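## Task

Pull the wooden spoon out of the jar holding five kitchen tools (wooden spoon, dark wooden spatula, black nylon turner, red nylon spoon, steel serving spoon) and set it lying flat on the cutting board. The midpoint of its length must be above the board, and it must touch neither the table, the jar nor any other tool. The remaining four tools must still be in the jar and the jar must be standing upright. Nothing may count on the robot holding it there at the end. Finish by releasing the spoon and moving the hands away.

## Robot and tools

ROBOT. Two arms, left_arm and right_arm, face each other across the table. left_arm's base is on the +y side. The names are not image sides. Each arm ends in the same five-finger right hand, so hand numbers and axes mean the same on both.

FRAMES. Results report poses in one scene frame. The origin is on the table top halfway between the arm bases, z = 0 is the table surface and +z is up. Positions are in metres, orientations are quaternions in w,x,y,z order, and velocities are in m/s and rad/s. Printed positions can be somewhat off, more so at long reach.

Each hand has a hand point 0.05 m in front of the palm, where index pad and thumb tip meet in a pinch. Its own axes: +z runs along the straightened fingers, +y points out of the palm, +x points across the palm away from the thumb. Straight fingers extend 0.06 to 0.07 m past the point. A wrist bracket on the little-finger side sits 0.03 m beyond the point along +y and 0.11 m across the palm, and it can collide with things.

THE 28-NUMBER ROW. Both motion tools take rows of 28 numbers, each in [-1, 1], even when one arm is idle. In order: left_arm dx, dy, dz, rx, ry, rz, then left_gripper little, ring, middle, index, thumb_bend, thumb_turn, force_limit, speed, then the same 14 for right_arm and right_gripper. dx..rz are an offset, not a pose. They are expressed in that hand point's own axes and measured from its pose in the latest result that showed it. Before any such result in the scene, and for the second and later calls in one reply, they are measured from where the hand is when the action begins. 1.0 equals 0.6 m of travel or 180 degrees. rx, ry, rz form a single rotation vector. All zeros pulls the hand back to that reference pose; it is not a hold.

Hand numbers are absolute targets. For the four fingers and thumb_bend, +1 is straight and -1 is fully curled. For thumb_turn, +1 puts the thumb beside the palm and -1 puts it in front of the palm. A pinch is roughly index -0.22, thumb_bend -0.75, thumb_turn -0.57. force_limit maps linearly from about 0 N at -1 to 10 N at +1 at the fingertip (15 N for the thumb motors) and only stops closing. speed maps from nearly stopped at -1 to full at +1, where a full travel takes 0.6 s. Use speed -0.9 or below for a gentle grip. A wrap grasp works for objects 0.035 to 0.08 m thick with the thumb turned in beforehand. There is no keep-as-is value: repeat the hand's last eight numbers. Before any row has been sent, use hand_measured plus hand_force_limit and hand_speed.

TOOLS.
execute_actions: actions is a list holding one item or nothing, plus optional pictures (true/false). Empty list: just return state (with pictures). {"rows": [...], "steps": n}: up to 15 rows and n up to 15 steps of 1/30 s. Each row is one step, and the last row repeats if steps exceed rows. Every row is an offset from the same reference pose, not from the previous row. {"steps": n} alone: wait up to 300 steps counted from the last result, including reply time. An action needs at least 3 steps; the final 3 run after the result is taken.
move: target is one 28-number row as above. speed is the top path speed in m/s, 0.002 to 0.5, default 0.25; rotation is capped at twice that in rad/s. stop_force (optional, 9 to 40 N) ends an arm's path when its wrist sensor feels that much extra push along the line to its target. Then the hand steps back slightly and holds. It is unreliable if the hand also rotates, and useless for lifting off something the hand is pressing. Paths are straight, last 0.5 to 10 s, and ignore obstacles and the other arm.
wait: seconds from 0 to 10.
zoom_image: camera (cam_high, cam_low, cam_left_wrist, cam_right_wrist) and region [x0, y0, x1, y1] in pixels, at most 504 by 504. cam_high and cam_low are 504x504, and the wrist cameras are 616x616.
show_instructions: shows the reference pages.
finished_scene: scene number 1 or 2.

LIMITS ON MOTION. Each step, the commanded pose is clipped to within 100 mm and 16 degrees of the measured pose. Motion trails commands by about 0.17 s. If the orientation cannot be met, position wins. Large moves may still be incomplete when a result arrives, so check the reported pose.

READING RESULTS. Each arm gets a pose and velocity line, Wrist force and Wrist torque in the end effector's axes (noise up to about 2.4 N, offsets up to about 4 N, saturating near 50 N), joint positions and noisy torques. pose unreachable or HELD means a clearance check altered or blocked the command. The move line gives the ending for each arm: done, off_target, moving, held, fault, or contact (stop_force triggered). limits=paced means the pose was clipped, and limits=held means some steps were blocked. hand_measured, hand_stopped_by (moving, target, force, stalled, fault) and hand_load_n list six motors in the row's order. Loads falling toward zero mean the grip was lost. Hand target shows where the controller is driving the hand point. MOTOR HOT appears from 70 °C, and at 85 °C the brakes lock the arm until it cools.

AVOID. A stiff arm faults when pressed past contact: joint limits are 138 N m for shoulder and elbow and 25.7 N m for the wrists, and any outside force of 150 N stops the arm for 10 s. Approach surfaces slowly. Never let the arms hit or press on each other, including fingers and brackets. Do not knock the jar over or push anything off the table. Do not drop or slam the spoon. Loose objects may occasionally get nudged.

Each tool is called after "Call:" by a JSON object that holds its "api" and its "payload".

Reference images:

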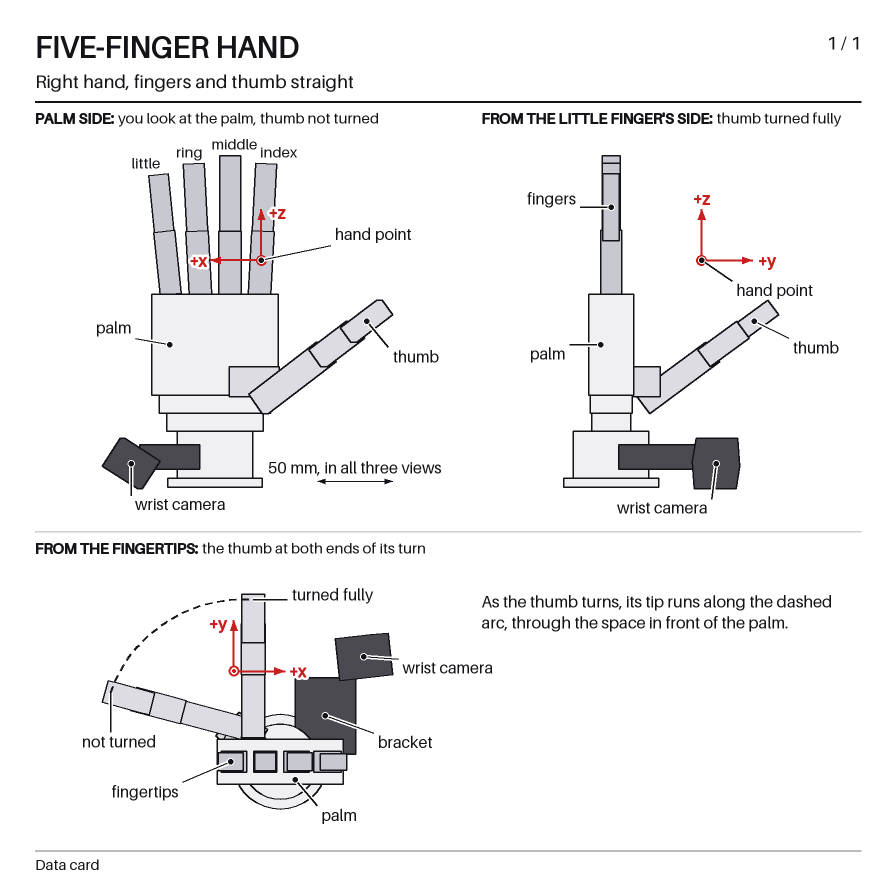

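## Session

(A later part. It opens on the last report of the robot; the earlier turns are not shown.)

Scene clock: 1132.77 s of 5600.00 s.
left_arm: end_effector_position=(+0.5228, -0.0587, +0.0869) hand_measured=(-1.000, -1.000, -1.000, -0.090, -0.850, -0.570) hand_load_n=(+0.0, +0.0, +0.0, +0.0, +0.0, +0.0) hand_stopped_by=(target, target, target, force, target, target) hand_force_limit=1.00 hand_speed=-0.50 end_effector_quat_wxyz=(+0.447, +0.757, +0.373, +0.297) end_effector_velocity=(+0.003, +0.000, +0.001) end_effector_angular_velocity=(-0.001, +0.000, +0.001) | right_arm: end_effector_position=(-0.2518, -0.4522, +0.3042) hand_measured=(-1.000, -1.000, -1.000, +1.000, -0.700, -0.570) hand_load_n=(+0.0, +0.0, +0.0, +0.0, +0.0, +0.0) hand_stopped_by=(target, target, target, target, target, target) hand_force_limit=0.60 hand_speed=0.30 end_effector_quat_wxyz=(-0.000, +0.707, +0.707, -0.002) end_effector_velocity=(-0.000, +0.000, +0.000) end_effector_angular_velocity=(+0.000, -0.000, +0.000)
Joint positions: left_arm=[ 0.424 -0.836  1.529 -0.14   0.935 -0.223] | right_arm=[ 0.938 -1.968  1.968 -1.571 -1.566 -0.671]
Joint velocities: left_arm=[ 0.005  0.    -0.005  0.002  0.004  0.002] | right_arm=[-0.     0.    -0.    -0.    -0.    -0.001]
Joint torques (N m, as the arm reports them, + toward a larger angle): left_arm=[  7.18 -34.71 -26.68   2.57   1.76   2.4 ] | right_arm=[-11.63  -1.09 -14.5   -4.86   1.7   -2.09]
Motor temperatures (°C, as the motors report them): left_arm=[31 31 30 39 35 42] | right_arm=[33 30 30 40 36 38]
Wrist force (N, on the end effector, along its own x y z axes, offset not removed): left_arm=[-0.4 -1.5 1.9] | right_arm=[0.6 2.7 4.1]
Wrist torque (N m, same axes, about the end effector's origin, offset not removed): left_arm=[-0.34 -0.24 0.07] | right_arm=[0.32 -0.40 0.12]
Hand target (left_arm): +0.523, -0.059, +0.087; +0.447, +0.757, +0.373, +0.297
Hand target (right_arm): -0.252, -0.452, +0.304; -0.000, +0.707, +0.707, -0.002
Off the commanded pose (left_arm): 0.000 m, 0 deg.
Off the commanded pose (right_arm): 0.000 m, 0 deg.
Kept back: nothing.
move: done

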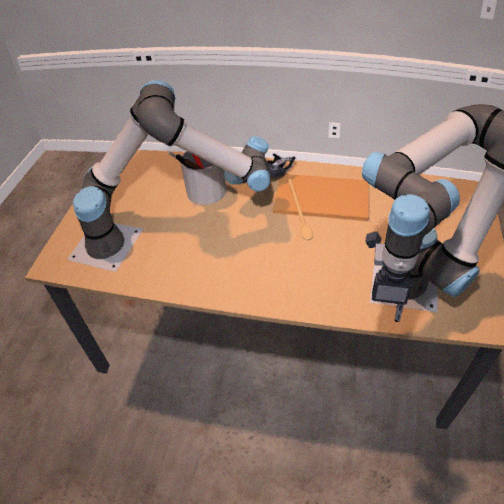

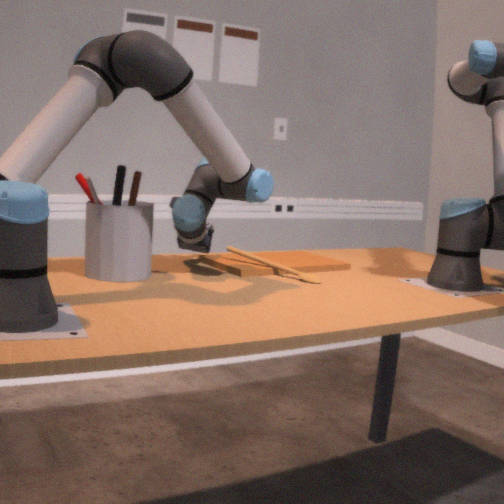

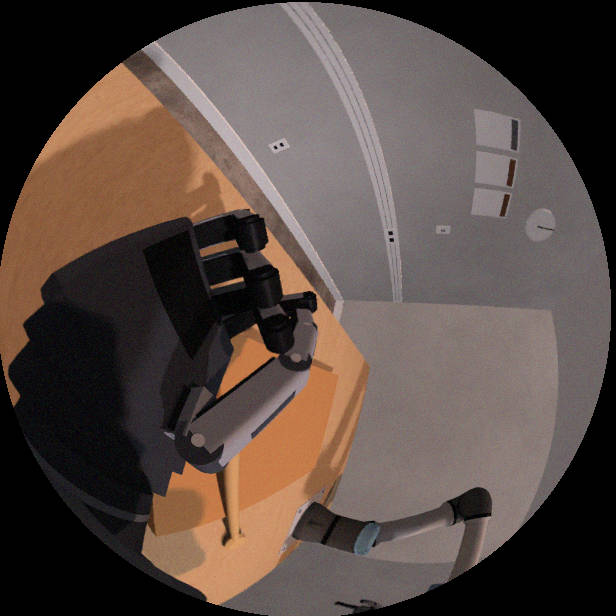

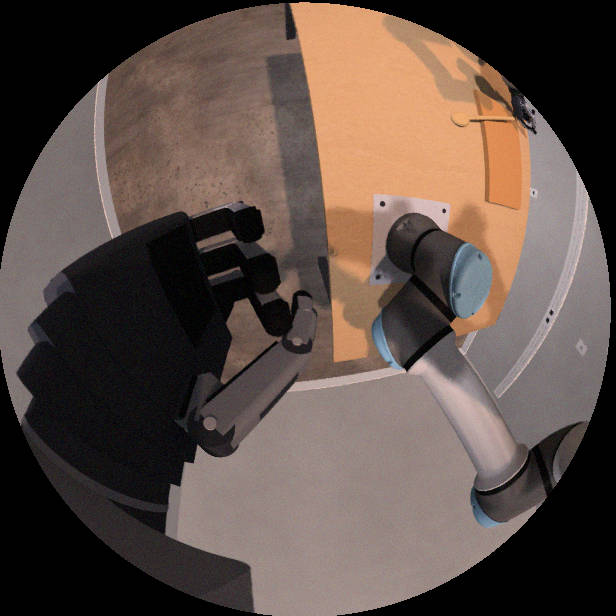

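Call:
{"api": "zoom_image", "payload": {"camera": "cam_high", "region": [240,140,400,260]}}

Call:
{"api": "zoom_image", "payload": {"camera": "cam_right_wrist", "region": [420,60,560,220]}}

Region (240, 140, 400, 260) of cam_high's 504x504 image, scaled by 3.150, with more detail than that image has; it fills the top 378 rows of this view, and the rest is white.

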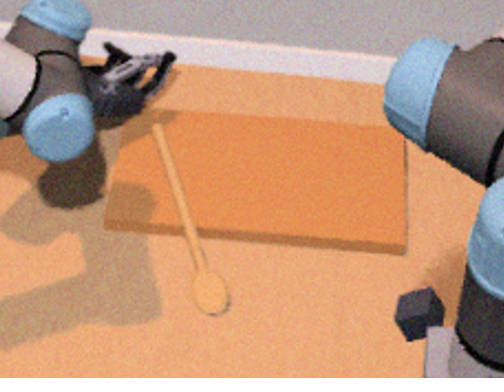

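Region (420, 60, 560, 220) of cam_right_wrist's 616x616 image, scaled by 3.150, with more detail than that image has; it fills the left 441 columns of this view, and the rest is white.

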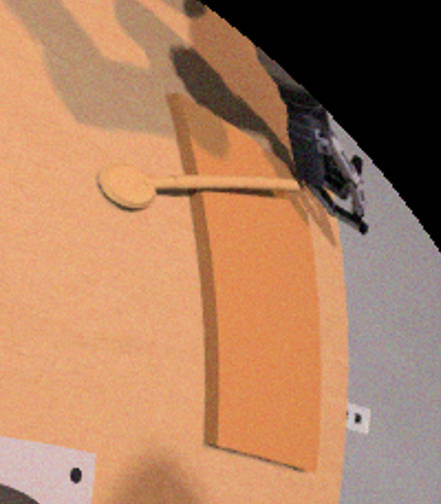

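Call:
{"api": "move", "payload": {"target": [0.018,0.15,-0.07,0,0,0,-1,-1,-1,-0.85,-0.85,-0.57,1,-0.5,0.562,0.645,0.18,0,0,0,-1,-1,-1,1,-0.7,-0.57,0.6,0.3], "speed": 0.3}}

Call:
{"api": "move", "payload": {"target": [0,0,0,0,0,0,-1,-1,-1,-0.85,-0.85,-0.57,1,-0.5,0,0,0.19,0,0,0,-1,-1,-1,1,-0.7,-0.57,0.6,0.3], "speed": 0.04, "stop_force": 9}}

Scene clock: 1135.70 s of 5600.00 s.
left_arm: end_effector_position=(+0.5227, -0.0595, +0.1868) hand_measured=(-1.000, -1.000, -1.000, -0.090, -0.850, -0.570) hand_load_n=(+0.0, +0.0, +0.0, +0.0, +0.0, +0.0) hand_stopped_by=(target, target, target, force, target, target) hand_force_limit=1.00 hand_speed=-0.50 end_effector_quat_wxyz=(+0.447, +0.757, +0.373, +0.297) end_effector_velocity=(+0.000, +0.000, -0.000) end_effector_angular_velocity=(-0.000, +0.000, -0.000) | right_arm: end_effector_position=(+0.1338, -0.1142, +0.1949) hand_measured=(-1.000, -1.000, -1.000, +1.000, -0.700, -0.570) hand_load_n=(+0.0, +0.0, +0.0, +0.0, +0.0, +0.0) hand_stopped_by=(target, target, target, target, target, target) hand_force_limit=0.60 hand_speed=0.30 end_effector_quat_wxyz=(-0.001, +0.707, +0.707, -0.001) end_effector_velocity=(+0.002, +0.002, -0.001) end_effector_angular_velocity=(-0.000, +0.001, +0.001)
Joint positions: left_arm=[ 0.423 -0.966  1.458  0.062  0.934 -0.223] | right_arm=[-0.378 -1.685  2.048 -1.932 -1.568 -1.986]
Joint velocities: left_arm=[ 0.     0.    -0.    -0.     0.001  0.   ] | right_arm=[-0.002  0.008 -0.004 -0.003  0.001 -0.002]
Joint torques (N m, as the arm reports them, + toward a larger angle): left_arm=[ -7.56 -59.19 -27.56   2.67  -2.7   -2.26] | right_arm=[-13.68  -8.34 -32.06  -4.84   1.86  -2.61]
Motor temperatures (°C, as the motors report them): left_arm=[31 31 30 39 35 42] | right_arm=[33 30 30 40 36 38]
Wrist force (N, on the end effector, along its own x y z axes, offset not removed): left_arm=[-0.4 -0.3 -0.1] | right_arm=[-0.3 2.9 0.4]
Wrist torque (N m, same axes, about the end effector's origin, offset not removed): left_arm=[-0.02 -0.22 0.03] | right_arm=[0.60 -0.11 0.05]
Hand target (left_arm): +0.523, -0.060, +0.187; +0.447, +0.757, +0.373, +0.297
Hand target (right_arm): +0.134, -0.114, +0.195; -0.001, +0.707, +0.707, -0.001
Off the commanded pose (left_arm): 0.000 m, 0 deg.
Off the commanded pose (right_arm): 0.002 m, 0 deg.
Kept back: nothing.
move: done

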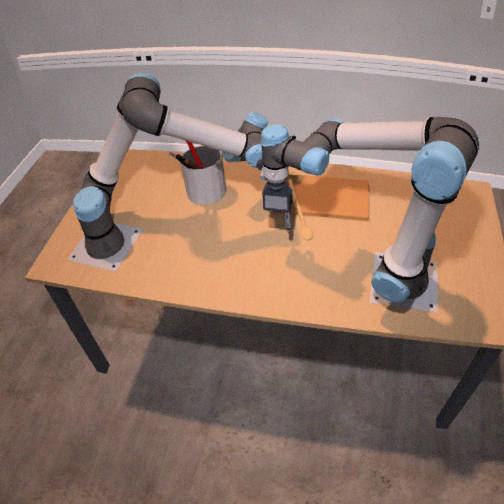

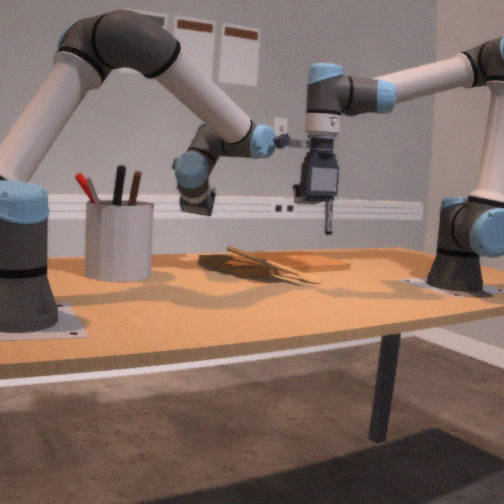

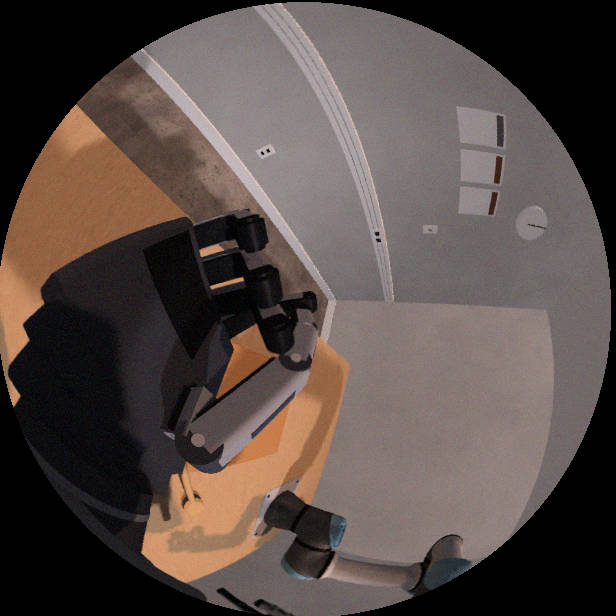

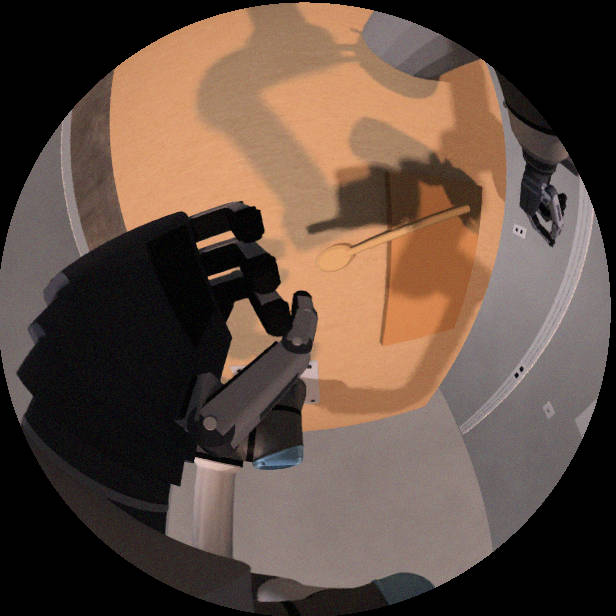

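Scene clock: 1138.97 s of 5600.00 s.
left_arm: end_effector_position=(+0.5227, -0.0595, +0.1868) hand_measured=(-1.000, -1.000, -1.000, -0.090, -0.850, -0.570) hand_load_n=(+0.0, +0.0, +0.0, +0.0, +0.0, +0.0) hand_stopped_by=(target, target, target, force, target, target) hand_force_limit=1.00 hand_speed=-0.50 end_effector_quat_wxyz=(+0.447, +0.757, +0.373, +0.297) end_effector_velocity=(+0.001, +0.000, +0.000) end_effector_angular_velocity=(-0.001, +0.000, -0.000) | right_arm: end_effector_position=(+0.1335, -0.1145, +0.0813) hand_measured=(-1.000, -1.000, -1.000, +1.000, -0.700, -0.570) hand_load_n=(+0.0, +0.0, +0.0, +0.0, +0.0, +0.0) hand_stopped_by=(target, target, target, target, target, target) hand_force_limit=0.60 hand_speed=0.30 end_effector_quat_wxyz=(-0.001, +0.707, +0.707, -0.001) end_effector_velocity=(-0.000, +0.000, -0.003) end_effector_angular_velocity=(+0.000, -0.000, +0.000)
Joint positions: left_arm=[ 0.423 -0.966  1.458  0.062  0.934 -0.223] | right_arm=[-0.377 -1.524  2.232 -2.277 -1.568 -1.986]
Joint velocities: left_arm=[ 0.001 -0.    -0.    -0.001  0.001  0.001] | right_arm=[ 0.001  0.005  0.003 -0.009  0.     0.   ]
Joint torques (N m, as the arm reports them, + toward a larger angle): left_arm=[ -6.48 -44.72 -12.25  -1.68  -2.58  -1.59] | right_arm=[ 13.17 -10.76 -10.21  -5.14   0.89   2.57]
Motor temperatures (°C, as the motors report them): left_arm=[31 31 30 39 35 42] | right_arm=[33 30 30 40 36 38]
Wrist force (N, on the end effector, along its own x y z axes, offset not removed): left_arm=[-0.5 -0.9 0.4] | right_arm=[1.2 3.0 1.9]
Wrist torque (N m, same axes, about the end effector's origin, offset not removed): left_arm=[-0.10 -0.16 0.00] | right_arm=[0.48 -0.43 0.11]
Hand target (left_arm): +0.523, -0.060, +0.187; +0.447, +0.757, +0.373, +0.297
Hand target (right_arm): +0.134, -0.115, +0.081; -0.001, +0.707, +0.707, -0.001
Off the commanded pose (left_arm): 0.000 m, 0 deg.
Off the commanded pose (right_arm): 0.000 m, 0 deg.
Kept back: nothing.
move: done

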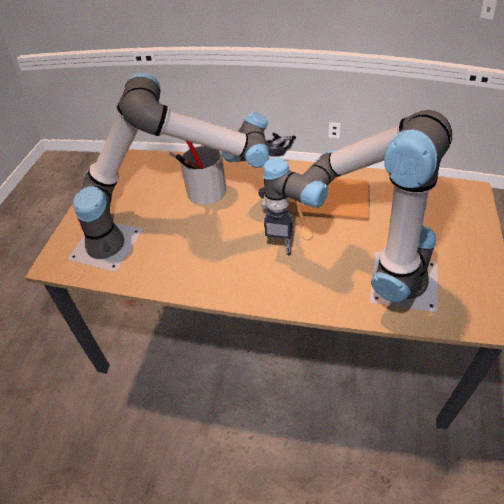

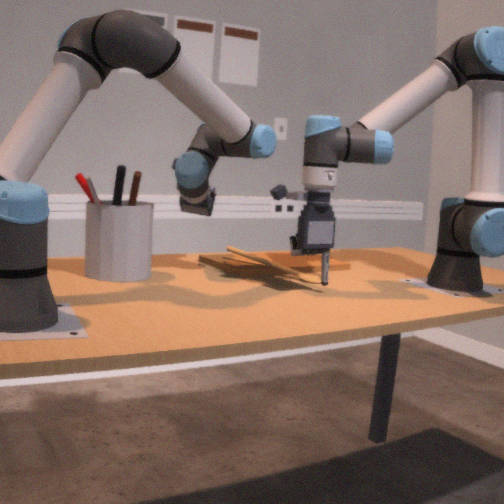

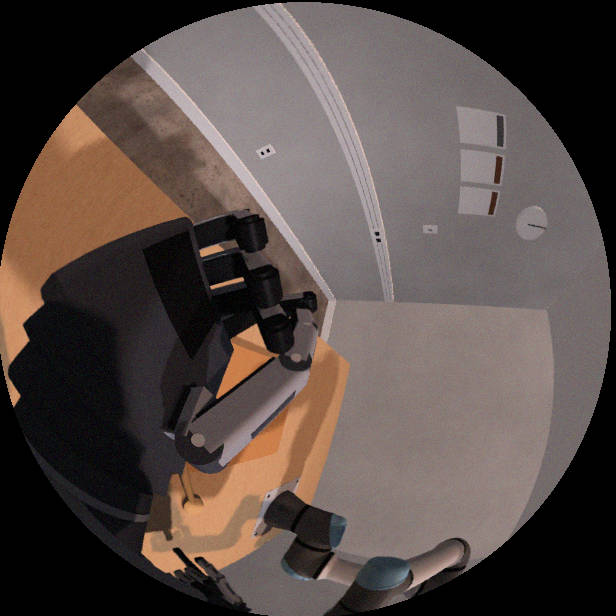

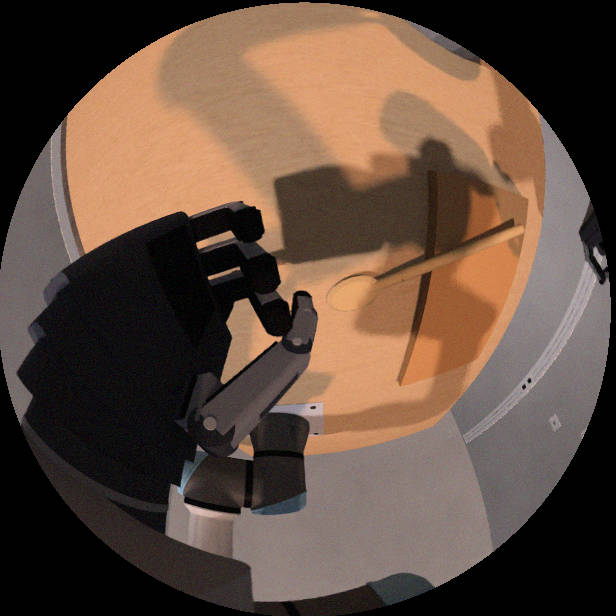

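Call:
{"api": "move", "payload": {"target": [0,0,0,0,0,0,-1,-1,-1,-0.85,-0.85,-0.57,1,-0.5,-0.02,0.08,0,0,0,0,-1,-1,-1,1,-0.7,-0.57,0.6,0.3], "speed": 0.02, "stop_force": 12}}

Call:
{"api": "zoom_image", "payload": {"camera": "cam_high", "region": [240,150,400,270]}}

Call:
{"api": "zoom_image", "payload": {"camera": "cam_low", "region": [200,200,400,320]}}

Scene clock: 1142.00 s of 5600.00 s.
left_arm: end_effector_position=(+0.5227, -0.0595, +0.1868) hand_measured=(-1.000, -1.000, -1.000, -0.090, -0.850, -0.570) hand_load_n=(+0.0, +0.0, +0.0, +0.0, +0.0, +0.0) hand_stopped_by=(target, target, target, force, target, target) hand_force_limit=1.00 hand_speed=-0.50 end_effector_quat_wxyz=(+0.447, +0.757, +0.373, +0.297) end_effector_velocity=(-0.000, -0.000, -0.001) end_effector_angular_velocity=(-0.000, +0.002, -0.001) | right_arm: end_effector_position=(+0.1812, -0.1263, +0.0813) hand_measured=(-1.000, -1.000, -1.000, +1.000, -0.700, -0.570) hand_load_n=(+0.0, +0.0, +0.0, +0.0, +0.0, +0.0) hand_stopped_by=(target, target, target, target, target, target) hand_force_limit=0.60 hand_speed=0.30 end_effector_quat_wxyz=(-0.001, +0.707, +0.707, -0.001) end_effector_velocity=(+0.003, -0.001, +0.000) end_effector_angular_velocity=(-0.000, -0.001, +0.001)
Joint positions: left_arm=[ 0.423 -0.966  1.458  0.062  0.934 -0.223] | right_arm=[-0.492 -1.533  2.242 -2.278 -1.568 -2.101]
Joint velocities: left_arm=[-0.     0.001 -0.     0.     0.001 -0.001] | right_arm=[-0.007 -0.     0.    -0.    -0.001 -0.008]
Joint torques (N m, as the arm reports them, + toward a larger angle): left_arm=[ -6.11 -43.26 -12.23  -2.16  -2.55  -1.47] | right_arm=[-12.58 -27.46  -7.89   0.24  -1.44  -2.95]
Motor temperatures (°C, as the motors report them): left_arm=[31 31 30 39 35 42] | right_arm=[33 30 30 40 36 38]
Wrist force (N, on the end effector, along its own x y z axes, offset not removed): left_arm=[-0.9 -0.5 1.3] | right_arm=[1.4 1.1 1.3]
Wrist torque (N m, same axes, about the end effector's origin, offset not removed): left_arm=[-0.11 -0.14 0.00] | right_arm=[0.31 -0.46 0.12]
Hand target (left_arm): +0.523, -0.060, +0.187; +0.447, +0.757, +0.373, +0.297
Hand target (right_arm): +0.182, -0.126, +0.081; -0.001, +0.707, +0.707, -0.001
Off the commanded pose (left_arm): 0.000 m, 0 deg.
Off the commanded pose (right_arm): 0.000 m, 0 deg.
Kept back: nothing.
move: done

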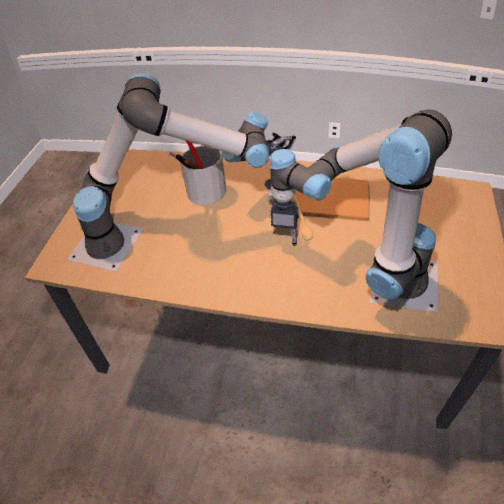

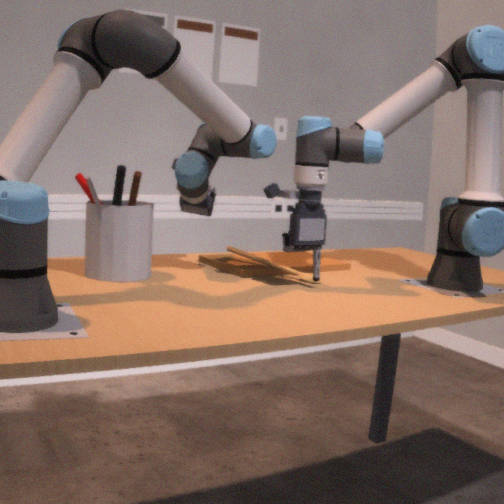

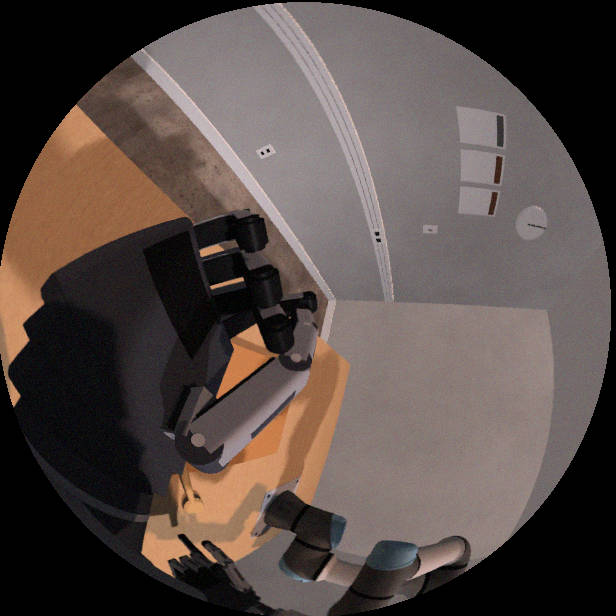

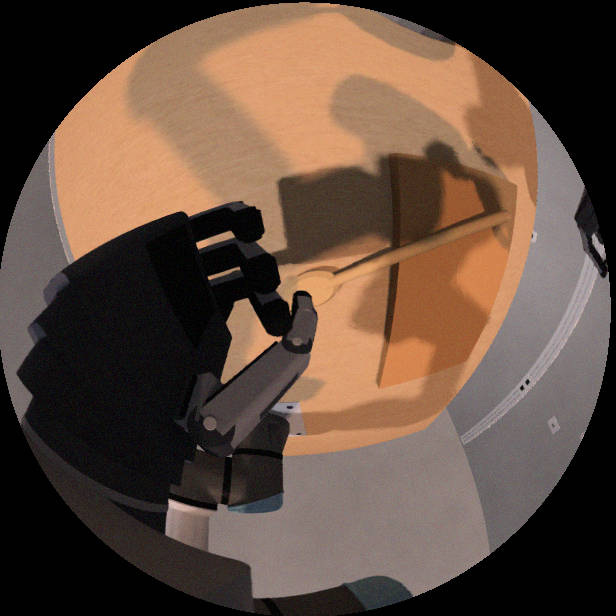

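Region (240, 150, 400, 270) of cam_high's 504x504 image, scaled by 3.150, with more detail than that image has; it fills the top 378 rows of this view, and the rest is white.

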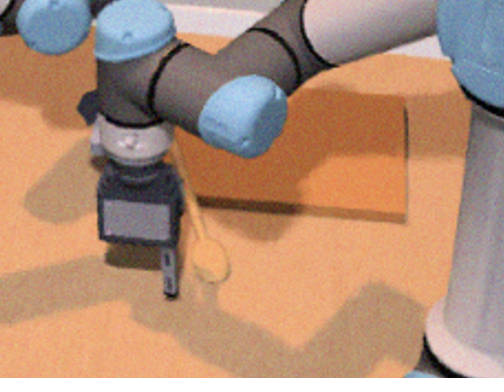

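Region (200, 200, 400, 320) of cam_low's 504x504 image, scaled by 2.520, with more detail than that image has; it fills the top 302 rows of this view, and the rest is white.

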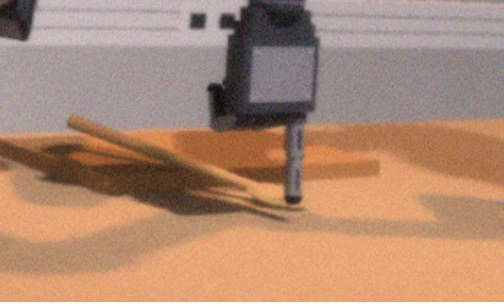

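Call:
{"api": "move", "payload": {"target": [0,0,0,0,0,0,-1,-1,-1,-0.85,-0.85,-0.57,1,-0.5,0,-0.06,0,0,0,0,-1,-1,-1,1,-0.7,-0.57,0.6,0.3], "speed": 0.05}}

Call:
{"api": "move", "payload": {"target": [0,0,0,0,0,0,-1,-1,-1,-0.85,-0.85,-0.57,1,-0.5,-0.075,0,0.008,0,0,0,-1,-1,-1,1,-0.7,-0.57,0.6,0.3], "speed": 0.05}}

Call:
{"api": "zoom_image", "payload": {"camera": "cam_high", "region": [240,150,400,270]}}

Scene clock: 1143.40 s of 5600.00 s.
left_arm: end_effector_position=(+0.5227, -0.0595, +0.1868) hand_measured=(-1.000, -1.000, -1.000, -0.090, -0.850, -0.570) hand_load_n=(+0.0, +0.0, +0.0, +0.0, +0.0, +0.0) hand_stopped_by=(target, target, target, force, target, target) hand_force_limit=1.00 hand_speed=-0.50 end_effector_quat_wxyz=(+0.447, +0.757, +0.373, +0.297) end_effector_velocity=(-0.002, -0.002, +0.000) end_effector_angular_velocity=(-0.002, +0.001, -0.003) | right_arm: end_effector_position=(+0.1455, -0.1264, +0.0813) hand_measured=(-1.000, -1.000, -1.000, +1.000, -0.700, -0.570) hand_load_n=(+0.0, +0.0, +0.0, +0.0, +0.0, +0.0) hand_stopped_by=(target, target, target, target, target, target) hand_force_limit=0.60 hand_speed=0.30 end_effector_quat_wxyz=(-0.001, +0.707, +0.707, -0.001) end_effector_velocity=(-0.002, -0.000, +0.000) end_effector_angular_velocity=(-0.000, -0.001, -0.001)
Joint positions: left_arm=[ 0.423 -0.966  1.458  0.062  0.934 -0.223] | right_arm=[-0.416 -1.549  2.258 -2.278 -1.568 -2.024]
Joint velocities: left_arm=[-0.003  0.    -0.    -0.001  0.    -0.002] | right_arm=[ 0.006 -0.001  0.001 -0.    -0.001  0.007]
Joint torques (N m, as the arm reports them, + toward a larger angle): left_arm=[ -6.39 -43.52 -12.31  -2.16  -2.7   -1.53] | right_arm=[ 13.78 -27.59 -11.03  -3.67  -1.05   2.84]
Motor temperatures (°C, as the motors report them): left_arm=[31 31 30 39 35 42] | right_arm=[33 30 30 40 36 38]
Wrist force (N, on the end effector, along its own x y z axes, offset not removed): left_arm=[-0.2 -0.9 1.5] | right_arm=[0.5 1.5 2.8]
Wrist torque (N m, same axes, about the end effector's origin, offset not removed): left_arm=[-0.19 -0.29 0.00] | right_arm=[0.21 -0.26 -0.08]
Hand target (left_arm): +0.523, -0.060, +0.187; +0.447, +0.757, +0.373, +0.297
Hand target (right_arm): +0.145, -0.126, +0.081; -0.001, +0.707, +0.707, -0.001
Off the commanded pose (left_arm): 0.000 m, 0 deg.
Off the commanded pose (right_arm): 0.000 m, 0 deg.
Kept back: nothing.
move: done

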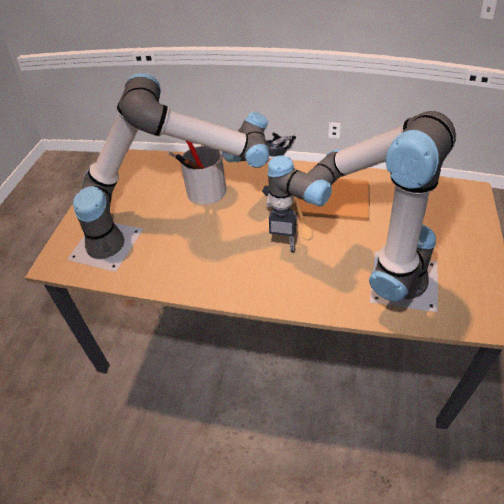

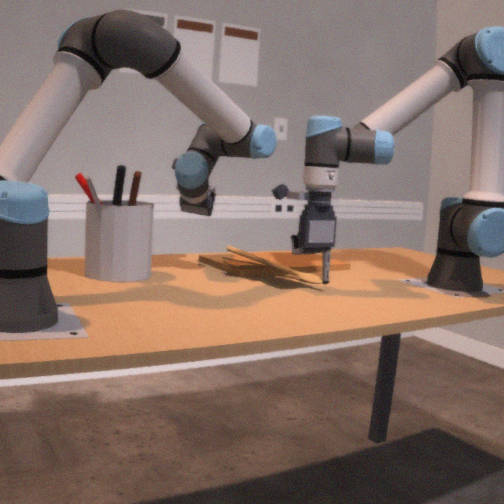

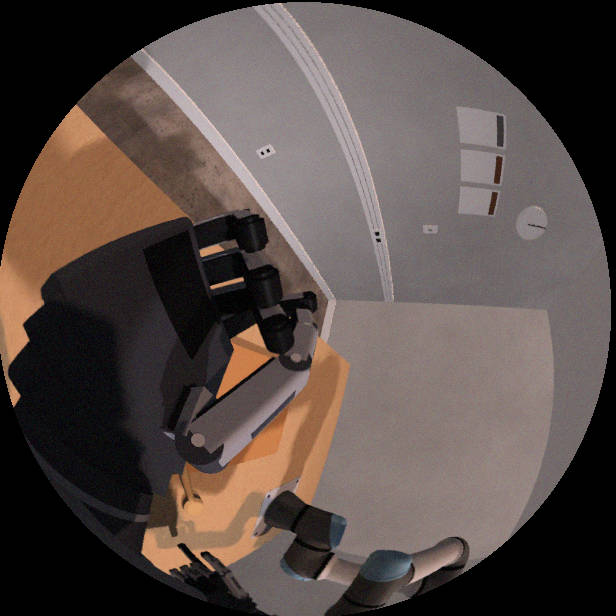

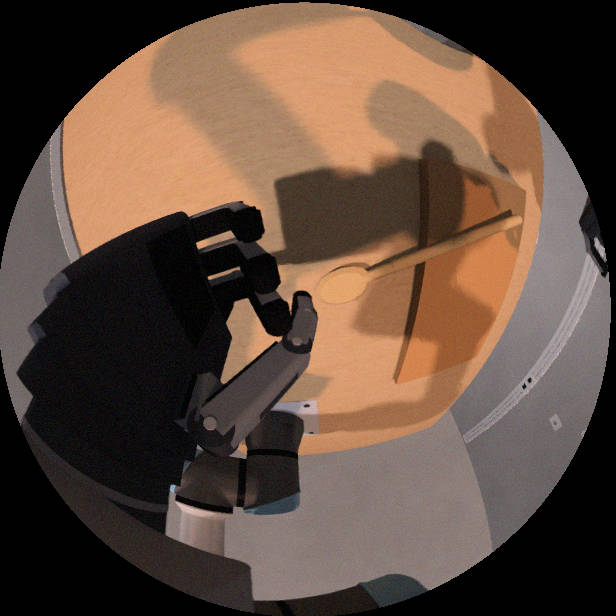

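Scene clock: 1144.77 s of 5600.00 s.
left_arm: end_effector_position=(+0.5227, -0.0595, +0.1868) hand_measured=(-1.000, -1.000, -1.000, -0.090, -0.850, -0.570) hand_load_n=(+0.0, +0.0, +0.0, +0.0, +0.0, +0.0) hand_stopped_by=(target, target, target, force, target, target) hand_force_limit=1.00 hand_speed=-0.50 end_effector_quat_wxyz=(+0.447, +0.757, +0.373, +0.297) end_effector_velocity=(+0.001, +0.001, -0.001) end_effector_angular_velocity=(+0.002, +0.000, +0.002) | right_arm: end_effector_position=(+0.1457, -0.1710, +0.0766) hand_measured=(-1.000, -1.000, -1.000, +1.000, -0.700, -0.570) hand_load_n=(+0.0, +0.0, +0.0, +0.0, +0.0, +0.0) hand_stopped_by=(target, target, target, target, target, target) hand_force_limit=0.60 hand_speed=0.30 end_effector_quat_wxyz=(-0.001, +0.707, +0.707, -0.001) end_effector_velocity=(-0.001, -0.002, -0.000) end_effector_angular_velocity=(+0.002, +0.002, +0.000)
Joint positions: left_arm=[ 0.423 -0.966  1.458  0.062  0.934 -0.223] | right_arm=[-0.47  -1.652  2.373 -2.29  -1.568 -2.078]
Joint velocities: left_arm=[ 0.002  0.001 -0.     0.001 -0.     0.   ] | right_arm=[-0.002 -0.007  0.006  0.     0.003 -0.003]
Joint torques (N m, as the arm reports them, + toward a larger angle): left_arm=[ -5.91 -44.01 -12.33  -2.14  -2.64  -1.63] | right_arm=[-12.37 -24.3  -11.5   -1.94   1.89  -2.05]
Motor temperatures (°C, as the motors report them): left_arm=[31 31 30 39 35 42] | right_arm=[33 30 30 40 36 38]
Wrist force (N, on the end effector, along its own x y z axes, offset not removed): left_arm=[0.6 -0.7 1.8] | right_arm=[1.7 2.1 3.0]
Wrist torque (N m, same axes, about the end effector's origin, offset not removed): left_arm=[-0.10 -0.43 0.08] | right_arm=[0.35 -0.48 0.12]
Hand target (left_arm): +0.523, -0.060, +0.187; +0.447, +0.757, +0.373, +0.297
Hand target (right_arm): +0.146, -0.171, +0.077; -0.001, +0.707, +0.707, -0.001
Off the commanded pose (left_arm): 0.000 m, 0 deg.
Off the commanded pose (right_arm): 0.000 m, 0 deg.
Kept back: nothing.
move: done

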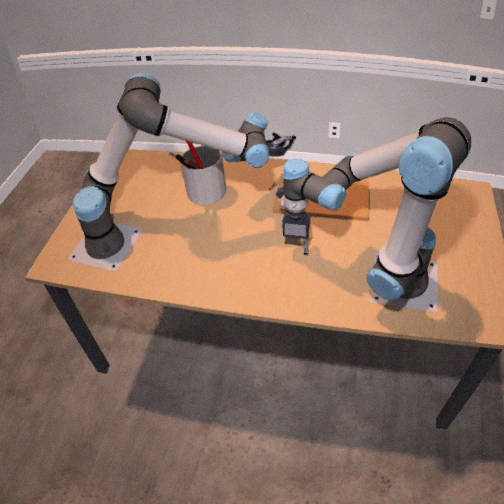

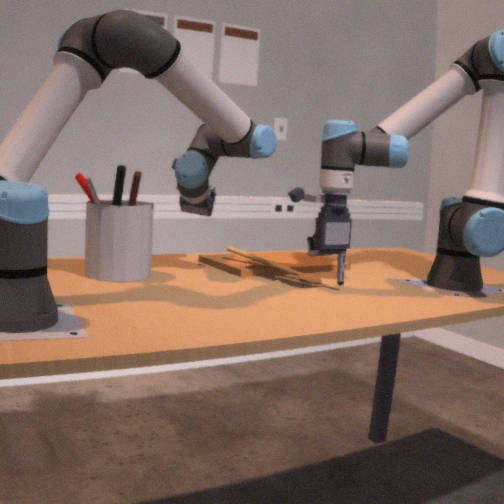

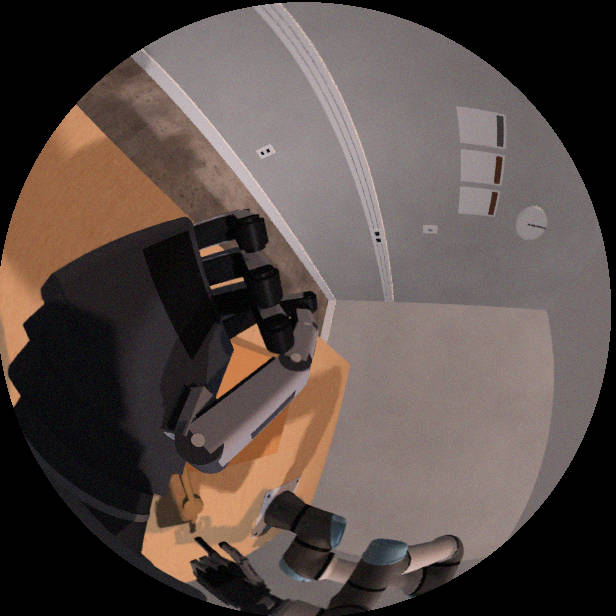

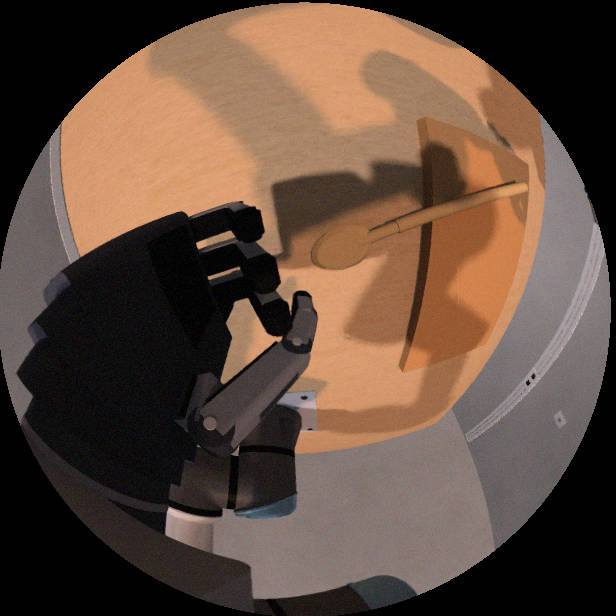

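Region (240, 150, 400, 270) of cam_high's 504x504 image, scaled by 3.150, with more detail than that image has; it fills the top 378 rows of this view, and the rest is white.

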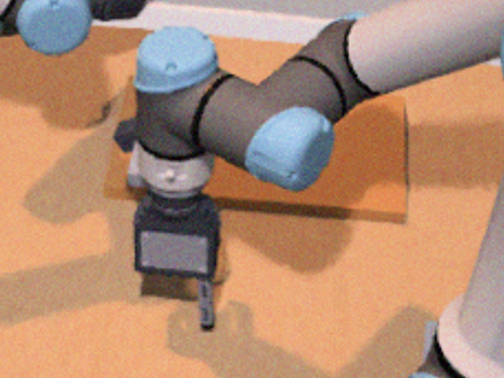

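Looks aligned. Push.

Call:
{"api": "move", "payload": {"target": [0,0,0,0,0,0,-1,-1,-1,-0.85,-0.85,-0.57,1,-0.5,0.01,0.17,0,0,0,0,-1,-1,-1,1,-0.7,-0.57,0.6,0.3], "speed": 0.02, "stop_force": 10}}

Call:
{"api": "zoom_image", "payload": {"camera": "cam_low", "region": [200,200,400,320]}}

Scene clock: 1150.43 s of 5600.00 s.
left_arm: end_effector_position=(+0.5227, -0.0595, +0.1868) hand_measured=(-1.000, -1.000, -1.000, -0.090, -0.850, -0.570) hand_load_n=(+0.0, +0.0, +0.0, +0.0, +0.0, +0.0) hand_stopped_by=(target, target, target, force, target, target) hand_force_limit=1.00 hand_speed=-0.50 end_effector_quat_wxyz=(+0.447, +0.757, +0.373, +0.297) end_effector_velocity=(-0.001, -0.001, +0.001) end_effector_angular_velocity=(-0.001, -0.001, -0.000) | right_arm: end_effector_position=(+0.2473, -0.1647, +0.0765) hand_measured=(-1.000, -1.000, -1.000, +1.000, -0.700, -0.570) hand_load_n=(+0.0, +0.0, +0.0, +0.0, +0.0, +0.0) hand_stopped_by=(target, target, target, target, target, target) hand_force_limit=0.60 hand_speed=0.30 end_effector_quat_wxyz=(-0.001, +0.707, +0.707, -0.001) end_effector_velocity=(+0.003, -0.000, -0.000) end_effector_angular_velocity=(-0.001, +0.000, -0.001)
Joint positions: left_arm=[ 0.423 -0.966  1.458  0.062  0.934 -0.223] | right_arm=[-0.681 -1.565  2.291 -2.295 -1.569 -2.289]
Joint velocities: left_arm=[-0.001 -0.001 -0.    -0.    -0.001 -0.   ] | right_arm=[-0.005  0.003 -0.003 -0.    -0.    -0.003]
Joint torques (N m, as the arm reports them, + toward a larger angle): left_arm=[ -5.94 -43.84 -12.77  -2.14  -2.63  -1.57] | right_arm=[-12.35  -5.48 -27.88  -5.18  -1.8   -2.13]
Motor temperatures (°C, as the motors report them): left_arm=[31 31 30 39 35 42] | right_arm=[33 30 30 40 36 38]
Wrist force (N, on the end effector, along its own x y z axes, offset not removed): left_arm=[-0.1 -0.8 1.8] | right_arm=[0.2 0.3 0.0]
Wrist torque (N m, same axes, about the end effector's origin, offset not removed): left_arm=[-0.23 -0.25 0.14] | right_arm=[0.46 -0.28 0.01]
Hand target (left_arm): +0.523, -0.060, +0.187; +0.447, +0.757, +0.373, +0.297
Hand target (right_arm): +0.248, -0.165, +0.076; -0.001, +0.707, +0.707, -0.001
Off the commanded pose (left_arm): 0.000 m, 0 deg.
Off the commanded pose (right_arm): 0.000 m, 0 deg.
Kept back: nothing.
move: done

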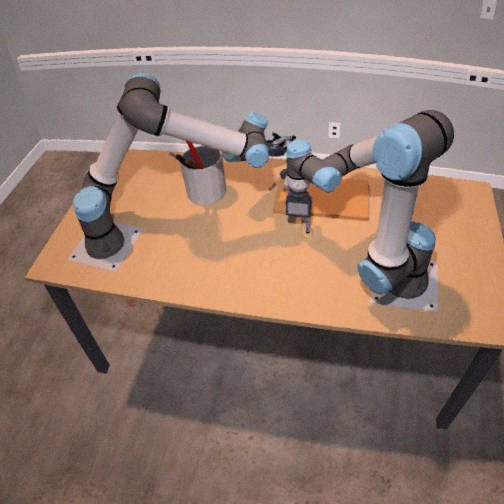

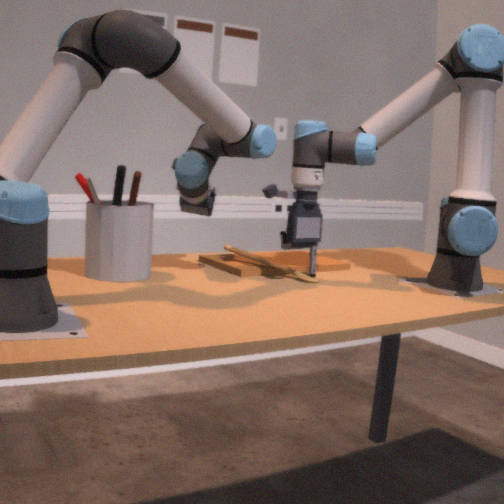

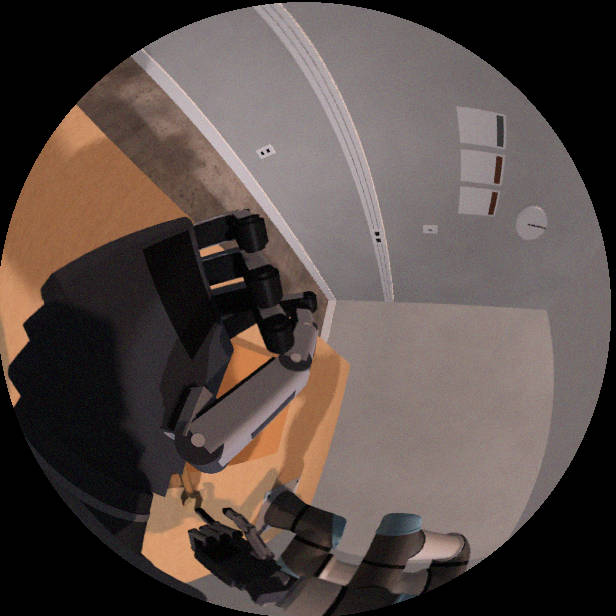

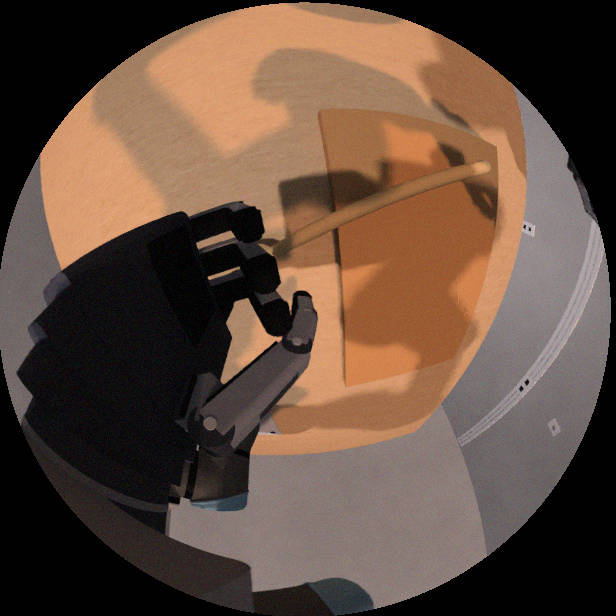

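Region (200, 200, 400, 320) of cam_low's 504x504 image, scaled by 2.520, with more detail than that image has; it fills the top 302 rows of this view, and the rest is white.

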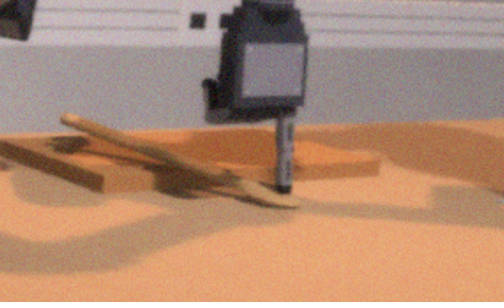

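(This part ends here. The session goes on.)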